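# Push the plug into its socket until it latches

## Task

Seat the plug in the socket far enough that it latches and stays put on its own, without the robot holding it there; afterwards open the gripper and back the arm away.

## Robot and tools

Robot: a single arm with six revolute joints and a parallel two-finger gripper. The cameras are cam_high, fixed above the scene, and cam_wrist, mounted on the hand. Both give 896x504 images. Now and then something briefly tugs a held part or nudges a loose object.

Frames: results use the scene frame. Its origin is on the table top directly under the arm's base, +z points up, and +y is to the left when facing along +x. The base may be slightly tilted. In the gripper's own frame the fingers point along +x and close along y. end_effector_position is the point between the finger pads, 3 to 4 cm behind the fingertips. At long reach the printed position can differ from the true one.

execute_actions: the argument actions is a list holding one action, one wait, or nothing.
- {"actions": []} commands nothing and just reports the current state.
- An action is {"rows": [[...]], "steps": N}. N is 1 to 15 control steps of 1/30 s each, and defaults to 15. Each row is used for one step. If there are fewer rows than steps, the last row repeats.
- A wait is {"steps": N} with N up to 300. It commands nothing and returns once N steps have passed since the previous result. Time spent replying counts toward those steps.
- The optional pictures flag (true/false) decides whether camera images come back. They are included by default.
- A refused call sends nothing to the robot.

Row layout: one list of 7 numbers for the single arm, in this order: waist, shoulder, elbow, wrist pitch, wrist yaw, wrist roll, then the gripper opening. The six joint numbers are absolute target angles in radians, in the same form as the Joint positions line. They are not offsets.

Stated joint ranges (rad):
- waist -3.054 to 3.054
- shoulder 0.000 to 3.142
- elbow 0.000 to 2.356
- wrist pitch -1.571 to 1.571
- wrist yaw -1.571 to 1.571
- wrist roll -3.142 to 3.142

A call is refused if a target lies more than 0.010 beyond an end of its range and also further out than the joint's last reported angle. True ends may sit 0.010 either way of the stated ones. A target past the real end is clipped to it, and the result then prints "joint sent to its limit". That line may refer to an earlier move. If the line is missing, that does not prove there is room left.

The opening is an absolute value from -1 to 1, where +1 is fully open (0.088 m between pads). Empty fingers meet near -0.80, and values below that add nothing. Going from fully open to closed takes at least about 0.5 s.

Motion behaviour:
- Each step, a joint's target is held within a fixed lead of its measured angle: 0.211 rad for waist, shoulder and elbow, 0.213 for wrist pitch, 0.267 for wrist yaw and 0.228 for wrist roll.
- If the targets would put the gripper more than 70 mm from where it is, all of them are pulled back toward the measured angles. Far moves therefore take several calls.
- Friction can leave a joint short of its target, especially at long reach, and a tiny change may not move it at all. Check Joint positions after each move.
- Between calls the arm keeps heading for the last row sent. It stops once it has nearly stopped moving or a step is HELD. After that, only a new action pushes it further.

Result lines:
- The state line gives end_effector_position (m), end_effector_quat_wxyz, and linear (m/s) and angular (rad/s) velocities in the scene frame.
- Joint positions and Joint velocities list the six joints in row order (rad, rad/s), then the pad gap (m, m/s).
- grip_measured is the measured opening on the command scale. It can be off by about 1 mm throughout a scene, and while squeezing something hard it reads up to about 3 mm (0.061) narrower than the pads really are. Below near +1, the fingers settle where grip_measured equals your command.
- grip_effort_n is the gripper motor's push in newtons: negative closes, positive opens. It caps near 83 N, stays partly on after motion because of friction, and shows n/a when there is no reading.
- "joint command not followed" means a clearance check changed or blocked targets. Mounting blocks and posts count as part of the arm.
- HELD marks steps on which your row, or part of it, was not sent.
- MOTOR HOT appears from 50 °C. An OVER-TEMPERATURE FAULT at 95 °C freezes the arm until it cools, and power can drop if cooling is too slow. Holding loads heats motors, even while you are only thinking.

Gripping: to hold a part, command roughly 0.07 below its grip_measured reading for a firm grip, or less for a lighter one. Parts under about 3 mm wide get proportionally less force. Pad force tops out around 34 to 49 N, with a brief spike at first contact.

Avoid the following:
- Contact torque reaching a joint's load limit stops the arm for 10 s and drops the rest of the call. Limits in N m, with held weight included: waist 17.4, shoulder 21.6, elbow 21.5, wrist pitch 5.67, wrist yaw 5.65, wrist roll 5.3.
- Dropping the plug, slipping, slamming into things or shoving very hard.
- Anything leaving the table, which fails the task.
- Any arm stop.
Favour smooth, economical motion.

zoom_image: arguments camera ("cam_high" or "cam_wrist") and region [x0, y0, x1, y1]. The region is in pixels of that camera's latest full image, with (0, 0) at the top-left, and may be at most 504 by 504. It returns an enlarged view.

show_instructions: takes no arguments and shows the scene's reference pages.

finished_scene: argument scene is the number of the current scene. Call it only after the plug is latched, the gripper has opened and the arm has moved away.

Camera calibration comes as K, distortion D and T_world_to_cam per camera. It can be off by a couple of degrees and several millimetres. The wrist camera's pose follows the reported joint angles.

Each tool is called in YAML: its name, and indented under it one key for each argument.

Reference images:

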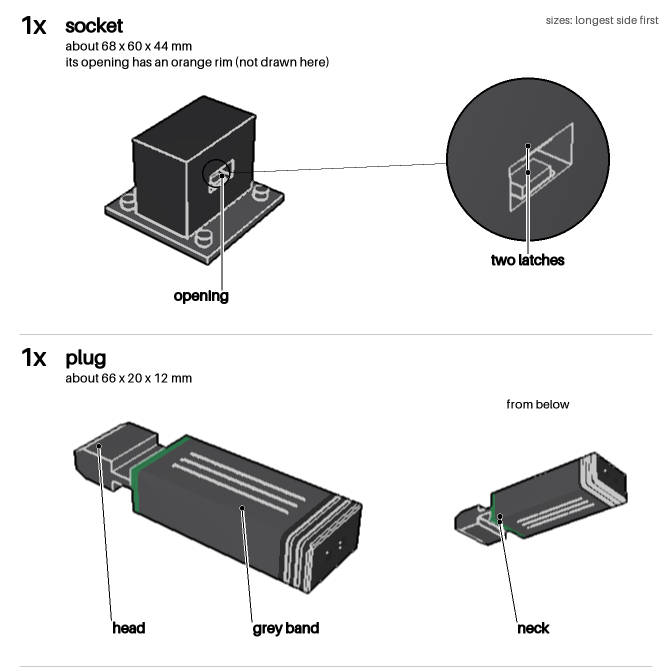

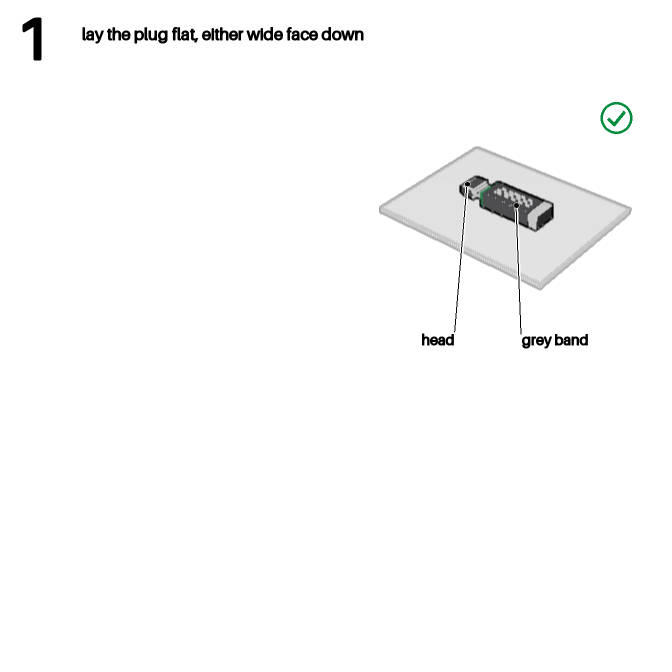

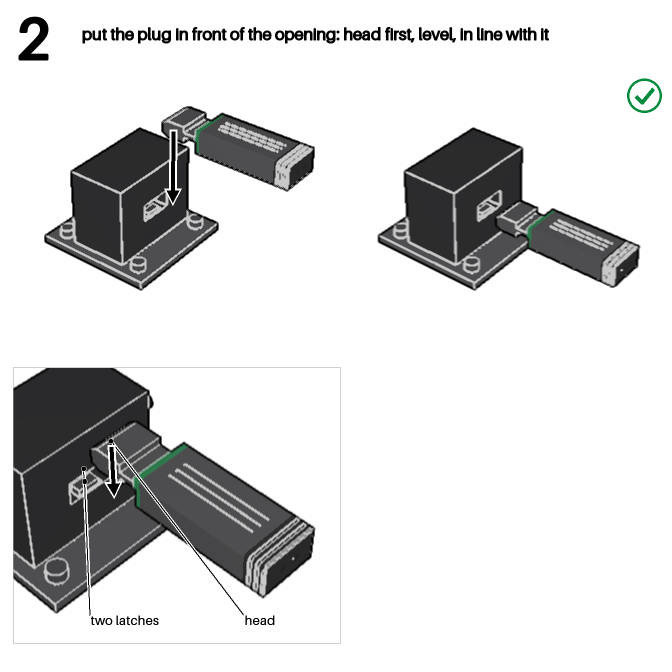

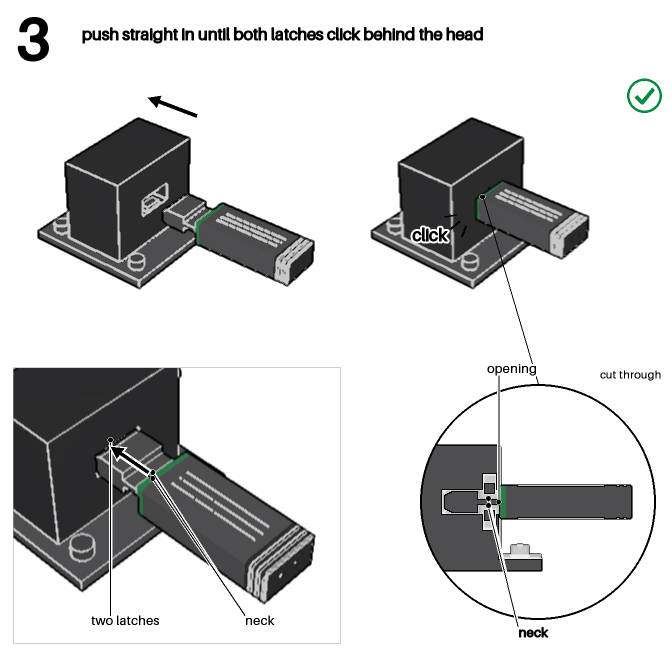

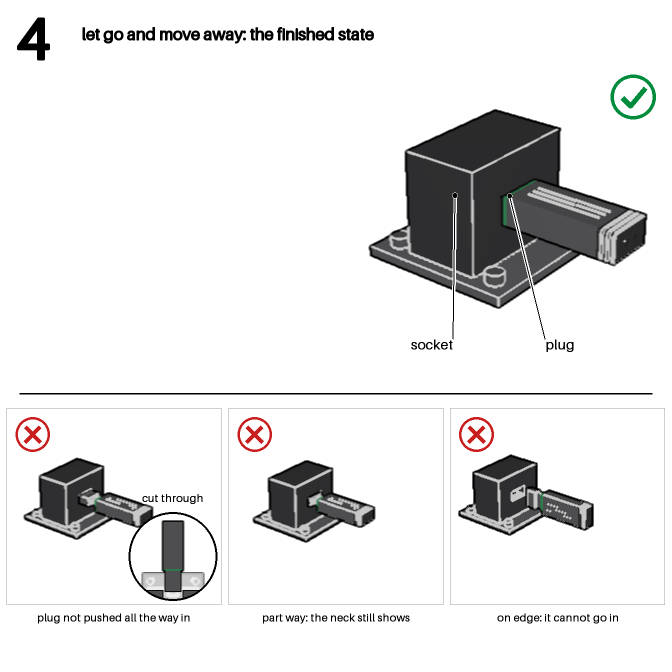

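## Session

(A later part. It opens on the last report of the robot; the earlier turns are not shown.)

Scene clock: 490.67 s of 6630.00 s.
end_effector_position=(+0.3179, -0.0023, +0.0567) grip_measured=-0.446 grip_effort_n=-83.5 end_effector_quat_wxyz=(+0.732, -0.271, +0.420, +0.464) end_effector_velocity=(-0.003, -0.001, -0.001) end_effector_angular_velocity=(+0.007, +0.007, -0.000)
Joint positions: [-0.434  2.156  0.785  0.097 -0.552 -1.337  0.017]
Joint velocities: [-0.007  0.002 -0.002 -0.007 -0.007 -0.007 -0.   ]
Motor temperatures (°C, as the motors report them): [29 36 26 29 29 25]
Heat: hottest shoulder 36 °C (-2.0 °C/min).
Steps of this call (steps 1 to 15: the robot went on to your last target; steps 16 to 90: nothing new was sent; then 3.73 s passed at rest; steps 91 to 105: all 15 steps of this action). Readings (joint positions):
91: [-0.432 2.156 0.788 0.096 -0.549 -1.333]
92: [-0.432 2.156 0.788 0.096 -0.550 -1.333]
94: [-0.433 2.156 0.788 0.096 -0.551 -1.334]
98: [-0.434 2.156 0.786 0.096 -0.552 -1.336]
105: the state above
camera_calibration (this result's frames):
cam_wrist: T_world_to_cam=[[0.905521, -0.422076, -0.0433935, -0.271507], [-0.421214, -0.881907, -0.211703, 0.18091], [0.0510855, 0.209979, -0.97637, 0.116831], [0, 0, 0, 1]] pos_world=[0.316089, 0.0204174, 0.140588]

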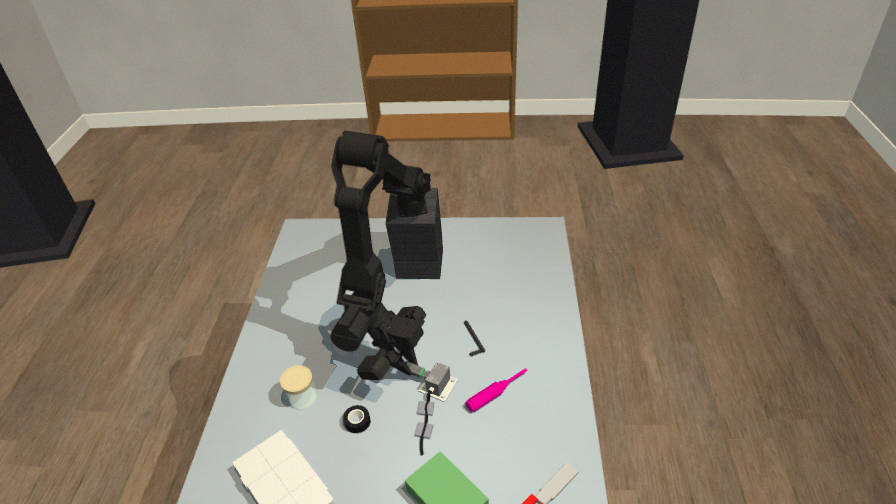

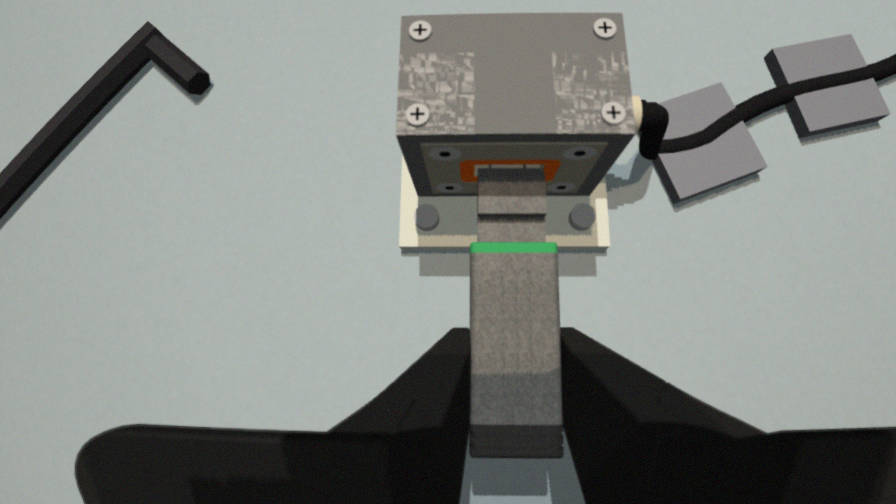

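execute_actions:
  actions:
    - {"rows":[[-0.434,2.150,0.776,0.099,-0.553,-1.339,-0.52],[-0.432,2.150,0.776,0.099,-0.552,-1.338,-0.52],[-0.431,2.150,0.776,0.100,-0.552,-1.337,-0.52],[-0.430,2.150,0.776,0.100,-0.551,-1.336,-0.52],[-0.429,2.150,0.776,0.100,-0.551,-1.335,-0.52],[-0.428,2.150,0.776,0.101,-0.551,-1.334,-0.52],[-0.427,2.150,0.776,0.101,-0.551,-1.333,-0.52],[-0.426,2.150,0.776,0.102,-0.551,-1.332,-0.52],[-0.425,2.150,0.776,0.102,-0.551,-1.331,-0.52],[-0.424,2.150,0.776,0.102,-0.551,-1.330,-0.52]],"steps":15}

zoom_image:
  camera: "cam_wrist"
  region: [440,110,590,260]

Scene clock: 495.53 s of 6630.00 s.
end_effector_position=(+0.3182, +0.0000, +0.0568) grip_measured=-0.446 grip_effort_n=-83.5 end_effector_quat_wxyz=(+0.731, -0.271, +0.419, +0.465) end_effector_velocity=(-0.002, -0.001, +0.001) end_effector_angular_velocity=(+0.006, +0.002, -0.000)
Joint positions: [-0.427  2.156  0.784  0.1   -0.552 -1.333  0.017]
Joint velocities: [-0.007 -0.002 -0.002 -0.007 -0.007 -0.007  0.   ]
Motor temperatures (°C, as the motors report them): [28 37 26 29 28 25]
Heat: hottest shoulder 37 °C (+0.0 °C/min).
Steps of this call (steps 1 to 15: the robot went on to your last target; steps 16 to 90: nothing new was sent; then 1.37 s passed at rest; steps 91 to 105: all 15 steps of this action). Readings (joint positions):
91: [-0.434 2.156 0.785 0.097 -0.552 -1.337]
92: [-0.434 2.156 0.784 0.097 -0.552 -1.337]
94: [-0.434 2.156 0.784 0.097 -0.552 -1.337]
98: [-0.432 2.156 0.784 0.098 -0.552 -1.337]
105: the state above
camera_calibration (this result's frames):
cam_wrist: T_world_to_cam=[[0.90689, -0.419091, -0.0437548, -0.2712], [-0.418302, -0.882919, -0.213253, 0.182189], [0.0507406, 0.2117, -0.976017, 0.116439], [0, 0, 0, 1]] pos_world=[0.31625, 0.0225507, 0.140632]

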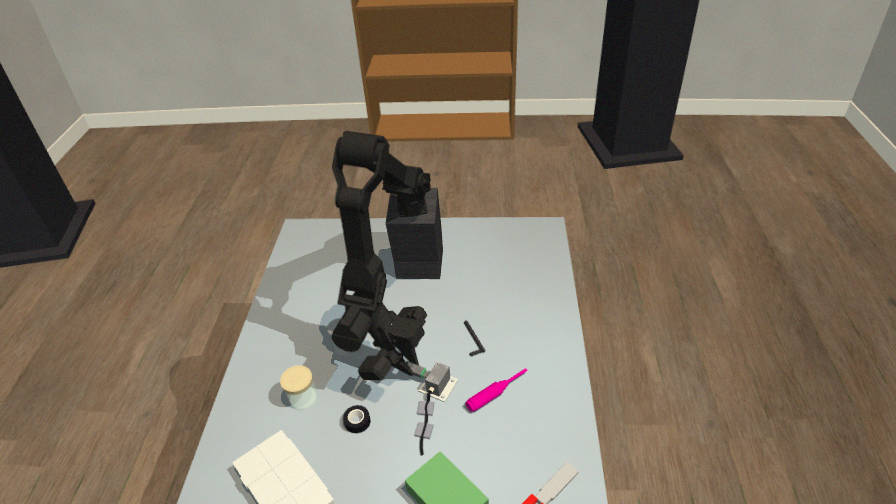

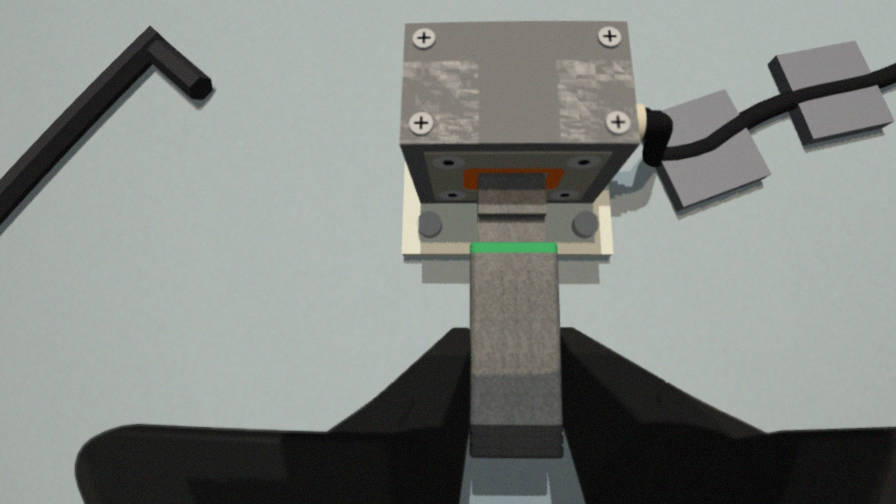

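Region (440, 110, 590, 260) of cam_wrist's 896x504 image, scaled by 3.360, with more detail than that image has.

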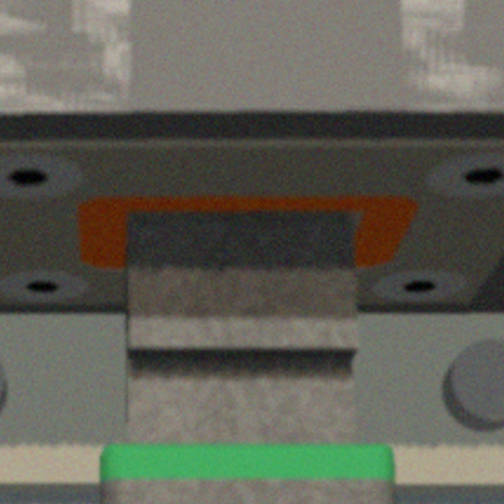

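execute_actions:
  actions:
    - {"rows":[[-0.422,2.150,0.786,0.102,-0.552,-1.329,-0.52],[-0.420,2.150,0.786,0.103,-0.553,-1.328,-0.52],[-0.418,2.150,0.786,0.103,-0.554,-1.327,-0.52],[-0.416,2.150,0.786,0.104,-0.555,-1.326,-0.52],[-0.414,2.150,0.786,0.104,-0.557,-1.325,-0.52],[-0.412,2.150,0.788,0.104,-0.559,-1.325,-0.52],[-0.410,2.150,0.788,0.104,-0.561,-1.325,-0.52],[-0.408,2.150,0.788,0.104,-0.563,-1.325,-0.52],[-0.406,2.150,0.788,0.104,-0.565,-1.325,-0.52],[-0.404,2.150,0.788,0.104,-0.567,-1.325,-0.52],[-0.402,2.150,0.788,0.104,-0.569,-1.325,-0.52],[-0.400,2.150,0.788,0.104,-0.571,-1.325,-0.52]],"steps":15}

zoom_image:
  camera: "cam_wrist"
  region: [440,110,590,260]

Scene clock: 500.60 s of 6630.00 s.
end_effector_position=(+0.3203, +0.0042, +0.0571) grip_measured=-0.446 grip_effort_n=-83.5 end_effector_quat_wxyz=(+0.730, -0.273, +0.416, +0.468) end_effector_velocity=(+0.000, +0.002, +0.001) end_effector_angular_velocity=(+0.006, -0.003, +0.010)
Joint positions: [-0.414  2.156  0.786  0.105 -0.552 -1.326  0.017]
Joint velocities: [ 0.002 -0.002  0.002 -0.007 -0.007 -0.007 -0.   ]
Motor temperatures (°C, as the motors report them): [28 37 26 29 28 25]
Heat: hottest shoulder 37 °C (+0.0 °C/min).
Steps of this call (steps 1 to 15: the robot went on to your last target; steps 16 to 90: nothing new was sent; then 1.57 s passed at rest; steps 91 to 105: all 15 steps of this action). Readings (joint positions):
91: [-0.427 2.156 0.784 0.100 -0.552 -1.332]
92: [-0.427 2.156 0.784 0.100 -0.552 -1.331]
94: [-0.425 2.156 0.784 0.101 -0.552 -1.330]
98: [-0.423 2.156 0.784 0.103 -0.551 -1.327]
105: the state above
camera_calibration (this result's frames):
cam_wrist: T_world_to_cam=[[0.91034, -0.411895, -0.0402841, -0.272702], [-0.410376, -0.885786, -0.216736, 0.184495], [0.0535892, 0.213835, -0.975399, 0.114851], [0, 0, 0, 1]] pos_world=[0.317809, 0.0265396, 0.141027]

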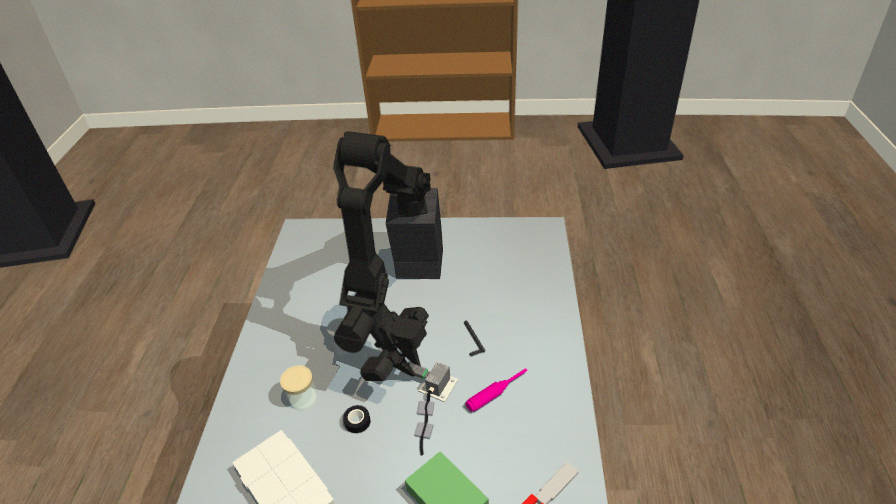

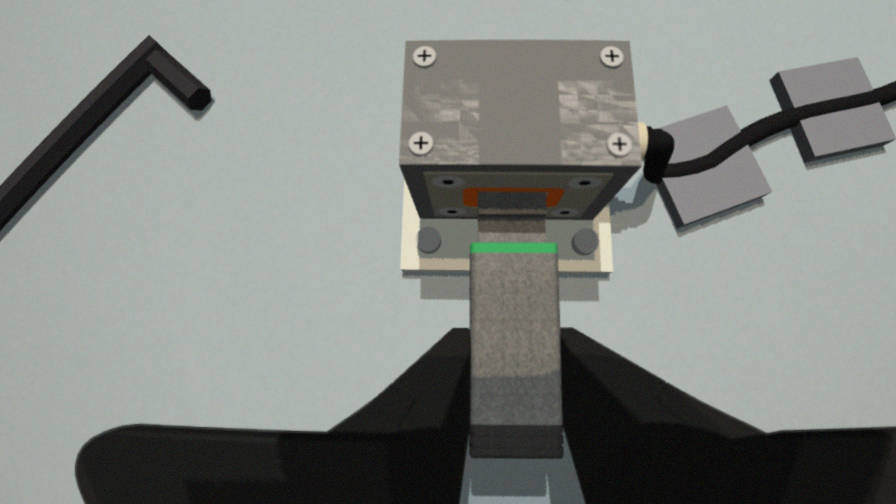

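Region (440, 110, 590, 260) of cam_wrist's 896x504 image, scaled by 3.360, with more detail than that image has.

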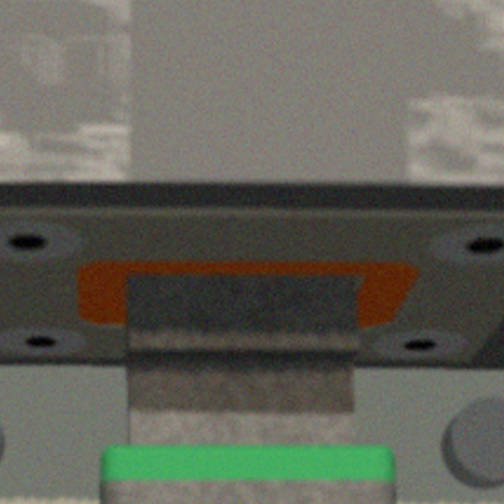

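execute_actions:
  actions:
    - {"rows":[[-0.400,2.150,0.790,0.107,-0.568,-1.321,-0.52],[-0.399,2.150,0.791,0.108,-0.566,-1.317,-0.52],[-0.398,2.150,0.792,0.109,-0.564,-1.314,-0.52],[-0.396,2.150,0.793,0.110,-0.563,-1.312,-0.52],[-0.394,2.150,0.793,0.111,-0.562,-1.310,-0.52],[-0.392,2.150,0.794,0.112,-0.562,-1.308,-0.52],[-0.390,2.150,0.794,0.113,-0.561,-1.306,-0.52],[-0.388,2.150,0.795,0.113,-0.561,-1.303,-0.52],[-0.386,2.150,0.795,0.114,-0.560,-1.301,-0.52],[-0.384,2.150,0.796,0.115,-0.560,-1.299,-0.52],[-0.382,2.150,0.796,0.116,-0.559,-1.297,-0.52],[-0.380,2.150,0.796,0.117,-0.559,-1.295,-0.52],[-0.378,2.150,0.797,0.118,-0.558,-1.292,-0.52],[-0.376,2.150,0.797,0.118,-0.558,-1.290,-0.52],[-0.374,2.150,0.797,0.119,-0.557,-1.288,-0.52]],"steps":15}

Scene clock: 507.67 s of 6630.00 s.
end_effector_position=(+0.3238, +0.0108, +0.0574) grip_measured=-0.446 grip_effort_n=-83.5 end_effector_quat_wxyz=(+0.731, -0.271, +0.416, +0.467) end_effector_velocity=(+0.007, +0.013, +0.001) end_effector_angular_velocity=(-0.004, +0.003, -0.009)
Joint positions: [-0.39   2.156  0.791  0.115 -0.545 -1.295  0.017]
Joint velocities: [ 0.051 -0.002  0.007  0.022  0.022  0.066  0.   ]
Motor temperatures (°C, as the motors report them): [28 37 26 29 28 25]
Heat: hottest shoulder 37 °C (+1.0 °C/min).
Steps of this call (steps 1 to 15: the robot went on to your last target; steps 16 to 90: nothing new was sent; then 3.57 s passed at rest; steps 91 to 105: all 15 steps of this action). Readings (joint positions):
91: [-0.414 2.156 0.787 0.105 -0.552 -1.325]
92: [-0.413 2.156 0.787 0.106 -0.552 -1.323]
94: [-0.411 2.156 0.787 0.107 -0.552 -1.319]
98: [-0.404 2.156 0.788 0.110 -0.550 -1.311]
105: the state above
camera_calibration (this result's frames):
cam_wrist: T_world_to_cam=[[0.908886, -0.414919, -0.0420529, -0.272521], [-0.413641, -0.884017, -0.217752, 0.192967], [0.053174, 0.215306, -0.975098, 0.113587], [0, 0, 0, 1]] pos_world=[0.32147, 0.0330561, 0.141317]

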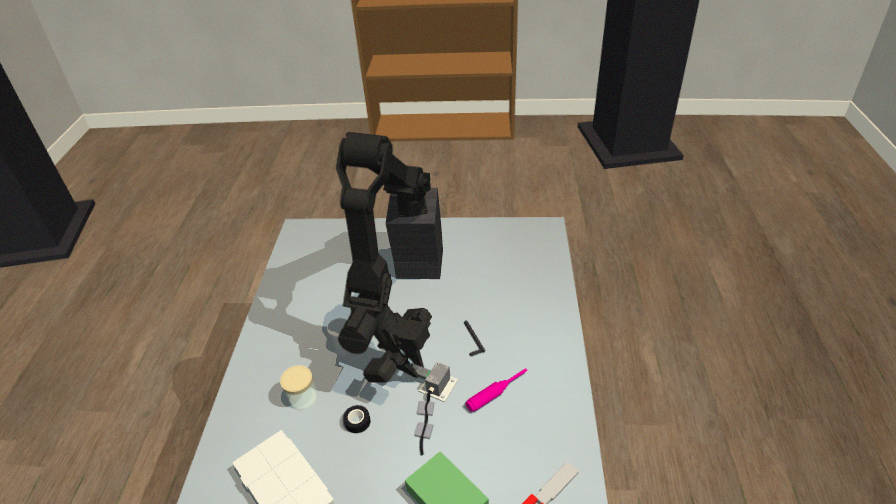

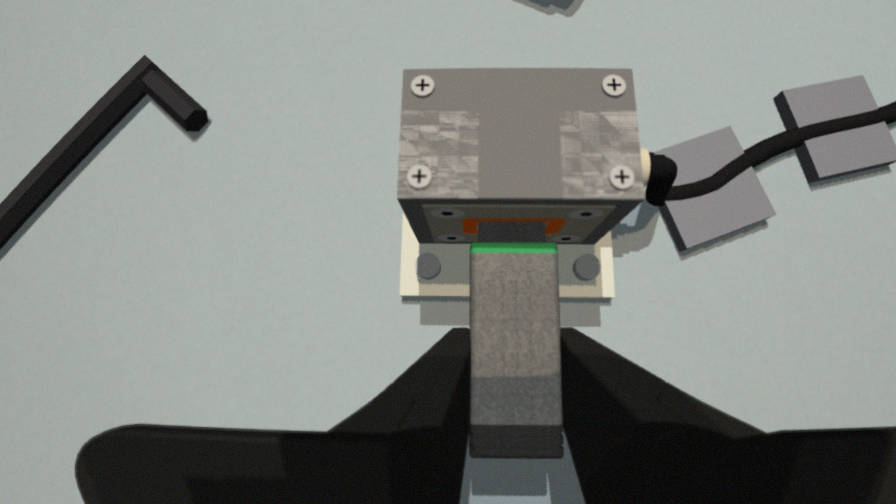

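execute_actions:
  actions:
    - {"rows":[[-0.372,2.152,0.797,0.120,-0.557,-1.286,-0.52],[-0.370,2.152,0.797,0.121,-0.556,-1.284,-0.52],[-0.368,2.152,0.797,0.122,-0.556,-1.282,-0.52],[-0.366,2.152,0.797,0.123,-0.555,-1.280,-0.52],[-0.364,2.152,0.797,0.124,-0.555,-1.278,-0.52],[-0.362,2.152,0.797,0.125,-0.554,-1.276,-0.52],[-0.360,2.152,0.797,0.126,-0.554,-1.274,-0.52],[-0.358,2.152,0.797,0.127,-0.554,-1.272,-0.52],[-0.356,2.152,0.797,0.127,-0.555,-1.271,-0.52],[-0.354,2.152,0.797,0.127,-0.557,-1.270,-0.52],[-0.352,2.152,0.797,0.127,-0.559,-1.270,-0.52]],"steps":15}

zoom_image:
  camera: "cam_wrist"
  region: [420,170,620,320]

Scene clock: 515.10 s of 6630.00 s.
end_effector_position=(+0.3262, +0.0161, +0.0574) grip_measured=-0.446 grip_effort_n=-83.5 end_effector_quat_wxyz=(+0.731, -0.271, +0.417, +0.467) end_effector_velocity=(-0.000, +0.000, -0.000) end_effector_angular_velocity=(+0.008, -0.000, -0.008)
Joint positions: [-0.37   2.156  0.793  0.125 -0.538 -1.272  0.017]
Joint velocities: [-0.002  0.002 -0.002  0.007 -0.007  0.007 -0.   ]
Motor temperatures (°C, as the motors report them): [28 38 26 29 28 25]
Heat: hottest shoulder 38 °C (+2.0 °C/min).
Steps of this call (steps 1 to 15: the robot went on to your last target; steps 16 to 90: nothing new was sent; then 3.93 s passed at rest; steps 91 to 105: all 15 steps of this action). Readings (joint positions):
91: [-0.385 2.156 0.791 0.117 -0.544 -1.290]
92: [-0.384 2.156 0.791 0.118 -0.544 -1.289]
94: [-0.382 2.156 0.791 0.120 -0.543 -1.286]
98: [-0.374 2.156 0.792 0.124 -0.541 -1.278]
105: the state above
camera_calibration (this result's frames):
cam_wrist: T_world_to_cam=[[0.908332, -0.416158, -0.0417928, -0.272296], [-0.41483, -0.883641, -0.217011, 0.198976], [0.0533808, 0.214455, -0.975274, 0.112291], [0, 0, 0, 1]] pos_world=[0.323882, 0.0384244, 0.141314]

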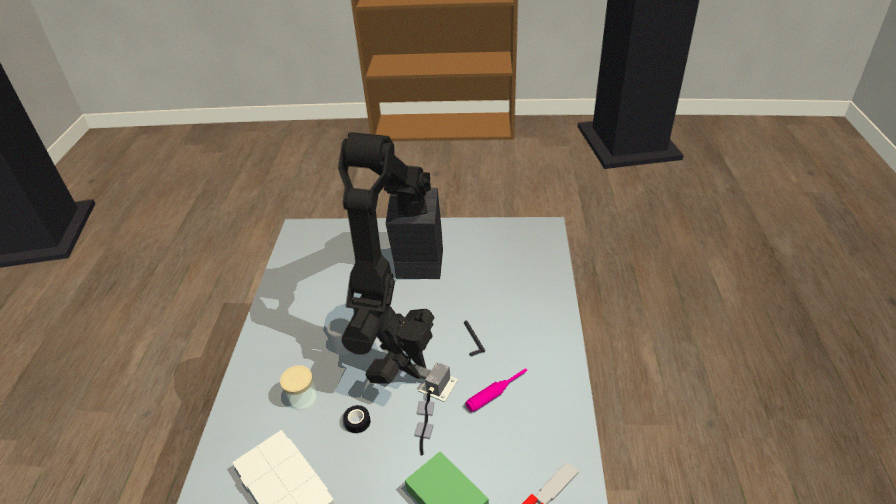

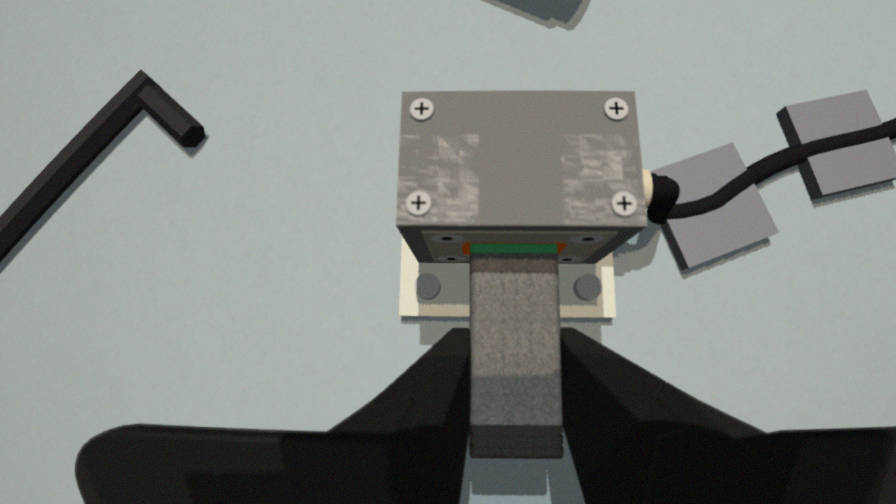

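Region (420, 170, 620, 320) of cam_wrist's 896x504 image, scaled by 2.520, with more detail than that image has; it fills the top 378 rows of this view, and the rest is white.

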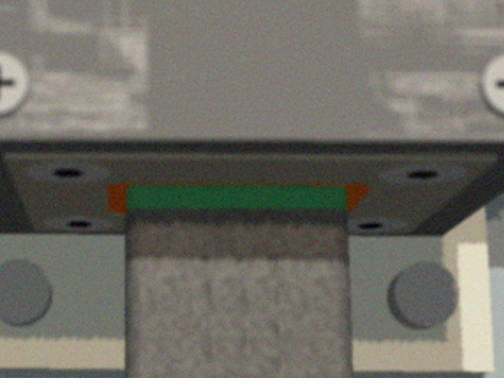

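execute_actions:
  actions:
    - {"rows":[[-0.349,2.152,0.797,0.127,-0.561,-1.268,-0.52],[-0.346,2.152,0.797,0.127,-0.563,-1.268,-0.52],[-0.343,2.152,0.797,0.127,-0.566,-1.268,-0.52],[-0.340,2.152,0.797,0.127,-0.569,-1.268,-0.52],[-0.340,2.152,0.797,0.127,-0.569,-1.268,-0.52],[-0.340,2.152,0.797,0.127,-0.569,-1.268,-0.52],[-0.340,2.152,0.797,0.127,-0.569,-1.268,-0.52],[-0.340,2.152,0.797,0.127,-0.569,-1.268,-0.52],[-0.347,2.152,0.795,0.126,-0.562,-1.27,-0.52],[-0.354,2.152,0.794,0.126,-0.555,-1.27,-0.52],[-0.361,2.152,0.793,0.126,-0.547,-1.27,-0.52],[-0.369,2.152,0.793,0.126,-0.538,-1.27,-0.52]],"steps":15}
  pictures: false

execute_actions:
  actions:
    - {"rows":[[-0.369,2.152,0.793,0.126,-0.538,-1.27,-0.45],[-0.369,2.152,0.793,0.126,-0.538,-1.27,-0.38],[-0.369,2.152,0.793,0.126,-0.538,-1.27,-0.3],[-0.369,2.152,0.793,0.126,-0.538,-1.27,-0.22],[-0.369,2.152,0.793,0.126,-0.538,-1.27,-0.15],[-0.369,2.152,0.793,0.126,-0.538,-1.27,-0.1],[-0.369,2.152,0.793,0.126,-0.538,-1.27,-0.1],[-0.369,2.145,0.793,0.126,-0.538,-1.27,-0.1],[-0.37,2.135,0.793,0.118,-0.538,-1.27,-0.1],[-0.372,2.122,0.793,0.106,-0.538,-1.27,-0.1],[-0.375,2.106,0.793,0.09,-0.538,-1.27,-0.1],[-0.379,2.088,0.793,0.072,-0.538,-1.27,-0.1],[-0.383,2.068,0.793,0.052,-0.538,-1.27,-0.1],[-0.388,2.046,0.793,0.03,-0.538,-1.27,-0.1],[-0.393,2.024,0.793,0.008,-0.538,-1.27,-0.1]],"steps":15}
  pictures: false

execute_actions:
  actions:
    - {"rows":[[-0.398,2.002,0.793,-0.014,-0.538,-1.27,-0.1],[-0.403,1.98,0.793,-0.036,-0.538,-1.27,-0.1],[-0.408,1.958,0.793,-0.058,-0.538,-1.27,-0.1],[-0.413,1.936,0.793,-0.08,-0.538,-1.27,-0.1],[-0.418,1.915,0.793,-0.10,-0.538,-1.27,-0.1],[-0.422,1.896,0.793,-0.12,-0.538,-1.27,-0.1],[-0.425,1.88,0.793,-0.135,-0.538,-1.27,-0.1],[-0.428,1.867,0.793,-0.148,-0.538,-1.27,-0.1],[-0.43,1.858,0.793,-0.157,-0.538,-1.27,-0.1],[-0.43,1.852,0.793,-0.163,-0.538,-1.27,-0.1],[-0.43,1.85,0.793,-0.165,-0.538,-1.27,-0.1]],"steps":15}

Scene clock: 525.77 s of 6630.00 s.
end_effector_position=(+0.3262, +0.0161, +0.0573) grip_measured=-0.446 grip_effort_n=-83.5 end_effector_quat_wxyz=(+0.732, -0.270, +0.418, +0.466) end_effector_velocity=(-0.001, +0.000, +0.002) end_effector_angular_velocity=(+0.009, +0.005, -0.008)
Joint positions: [-0.37   2.156  0.793  0.125 -0.537 -1.269  0.017]
Joint velocities: [-0.002 -0.007 -0.002 -0.007 -0.007  0.007 -0.   ]
Motor temperatures (°C, as the motors report them): [28 38 26 29 28 25]
Heat: hottest shoulder 38 °C (+3.0 °C/min).
Steps of this call (steps 1 to 15: the robot went on to your last target; steps 16 to 90: nothing new was sent; then 7.17 s passed at rest; steps 91 to 105: all 15 steps of this action). Readings (joint positions):
91: [-0.370 2.156 0.793 0.125 -0.538 -1.271]
92: [-0.370 2.156 0.793 0.125 -0.538 -1.270]
94: [-0.369 2.156 0.793 0.125 -0.538 -1.270]
98: [-0.369 2.156 0.793 0.125 -0.537 -1.269]
105: the state above

Scene clock: 526.27 s of 6630.00 s.
end_effector_position=(+0.3292, +0.0133, +0.0748) grip_measured=-0.108 grip_effort_n=16.0 end_effector_quat_wxyz=(+0.733, -0.269, +0.419, +0.463) end_effector_velocity=(+0.034, -0.042, +0.153) end_effector_angular_velocity=(-0.030, -0.071, -0.096)
Joint positions: [-0.378  2.086  0.793  0.055 -0.538 -1.269  0.034]
Joint velocities: [-0.12  -0.598 -0.002 -0.535 -0.007 -0.022  0.003]
Motor temperatures (°C, as the motors report them): [28 38 26 29 28 25]
Heat: hottest shoulder 38 °C (+3.0 °C/min).
Steps of this call (steps 1 to 15: all 15 steps of this action). Readings (joint positions):
1: [-0.370 2.156 0.793 0.125 -0.537 -1.269]
2: [-0.370 2.156 0.793 0.125 -0.537 -1.269]
4: [-0.370 2.156 0.793 0.125 -0.537 -1.269]
8: [-0.370 2.156 0.793 0.125 -0.538 -1.269]
15: the state above

Scene clock: 526.77 s of 6630.00 s.
end_effector_position=(+0.3335, -0.0023, +0.1323) grip_measured=-0.103 grip_effort_n=15.6 end_effector_quat_wxyz=(+0.745, -0.266, +0.423, +0.441) end_effector_velocity=(-0.010, +0.003, +0.004) end_effector_angular_velocity=(+0.015, +0.040, +0.003)
Joint positions: [-0.427  1.861  0.793 -0.157 -0.538 -1.269  0.034]
Joint velocities: [-0.002 -0.022 -0.002 -0.066 -0.007 -0.007 -0.   ]
Motor temperatures (°C, as the motors report them): [28 38 26 29 28 25]
Heat: hottest shoulder 38 °C (+3.0 °C/min).
Steps of this call (steps 1 to 15: all 15 steps of this action). Readings (joint positions):
1: [-0.382 2.065 0.793 0.036 -0.538 -1.269]
2: [-0.387 2.043 0.793 0.017 -0.538 -1.269]
4: [-0.398 1.999 0.793 -0.025 -0.538 -1.269]
8: [-0.417 1.918 0.793 -0.102 -0.538 -1.269]
15: the state above
camera_calibration (this result's frames):
cam_wrist: T_world_to_cam=[[0.882796, -0.468958, -0.0273733, -0.277028], [-0.463646, -0.860464, -0.21127, 0.217566], [0.075523, 0.1992, -0.977044, 0.181681], [0, 0, 0, 1]] pos_world=[0.331712, 0.0211025, 0.215892]

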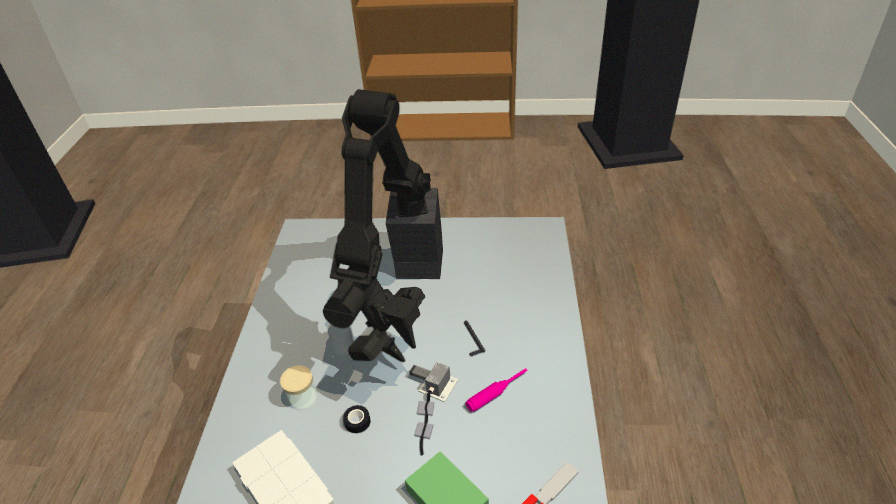

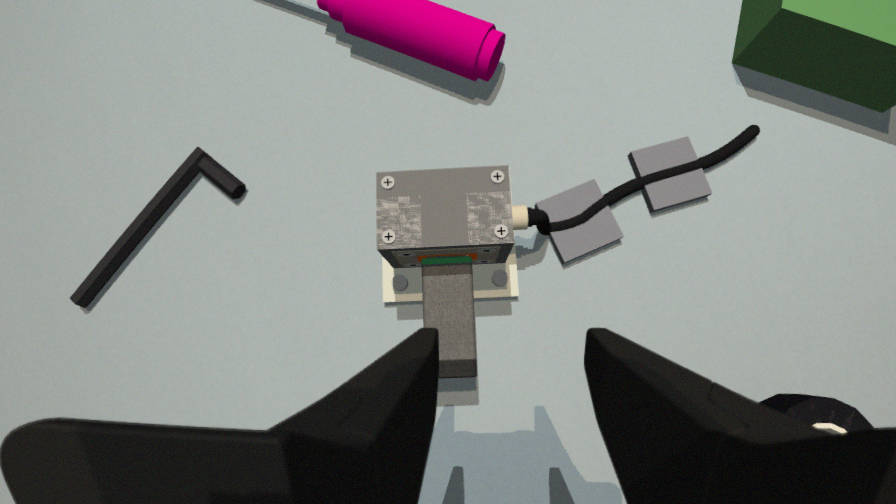

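finished_scene:
  scene: 1

The scene is finished: the task was done.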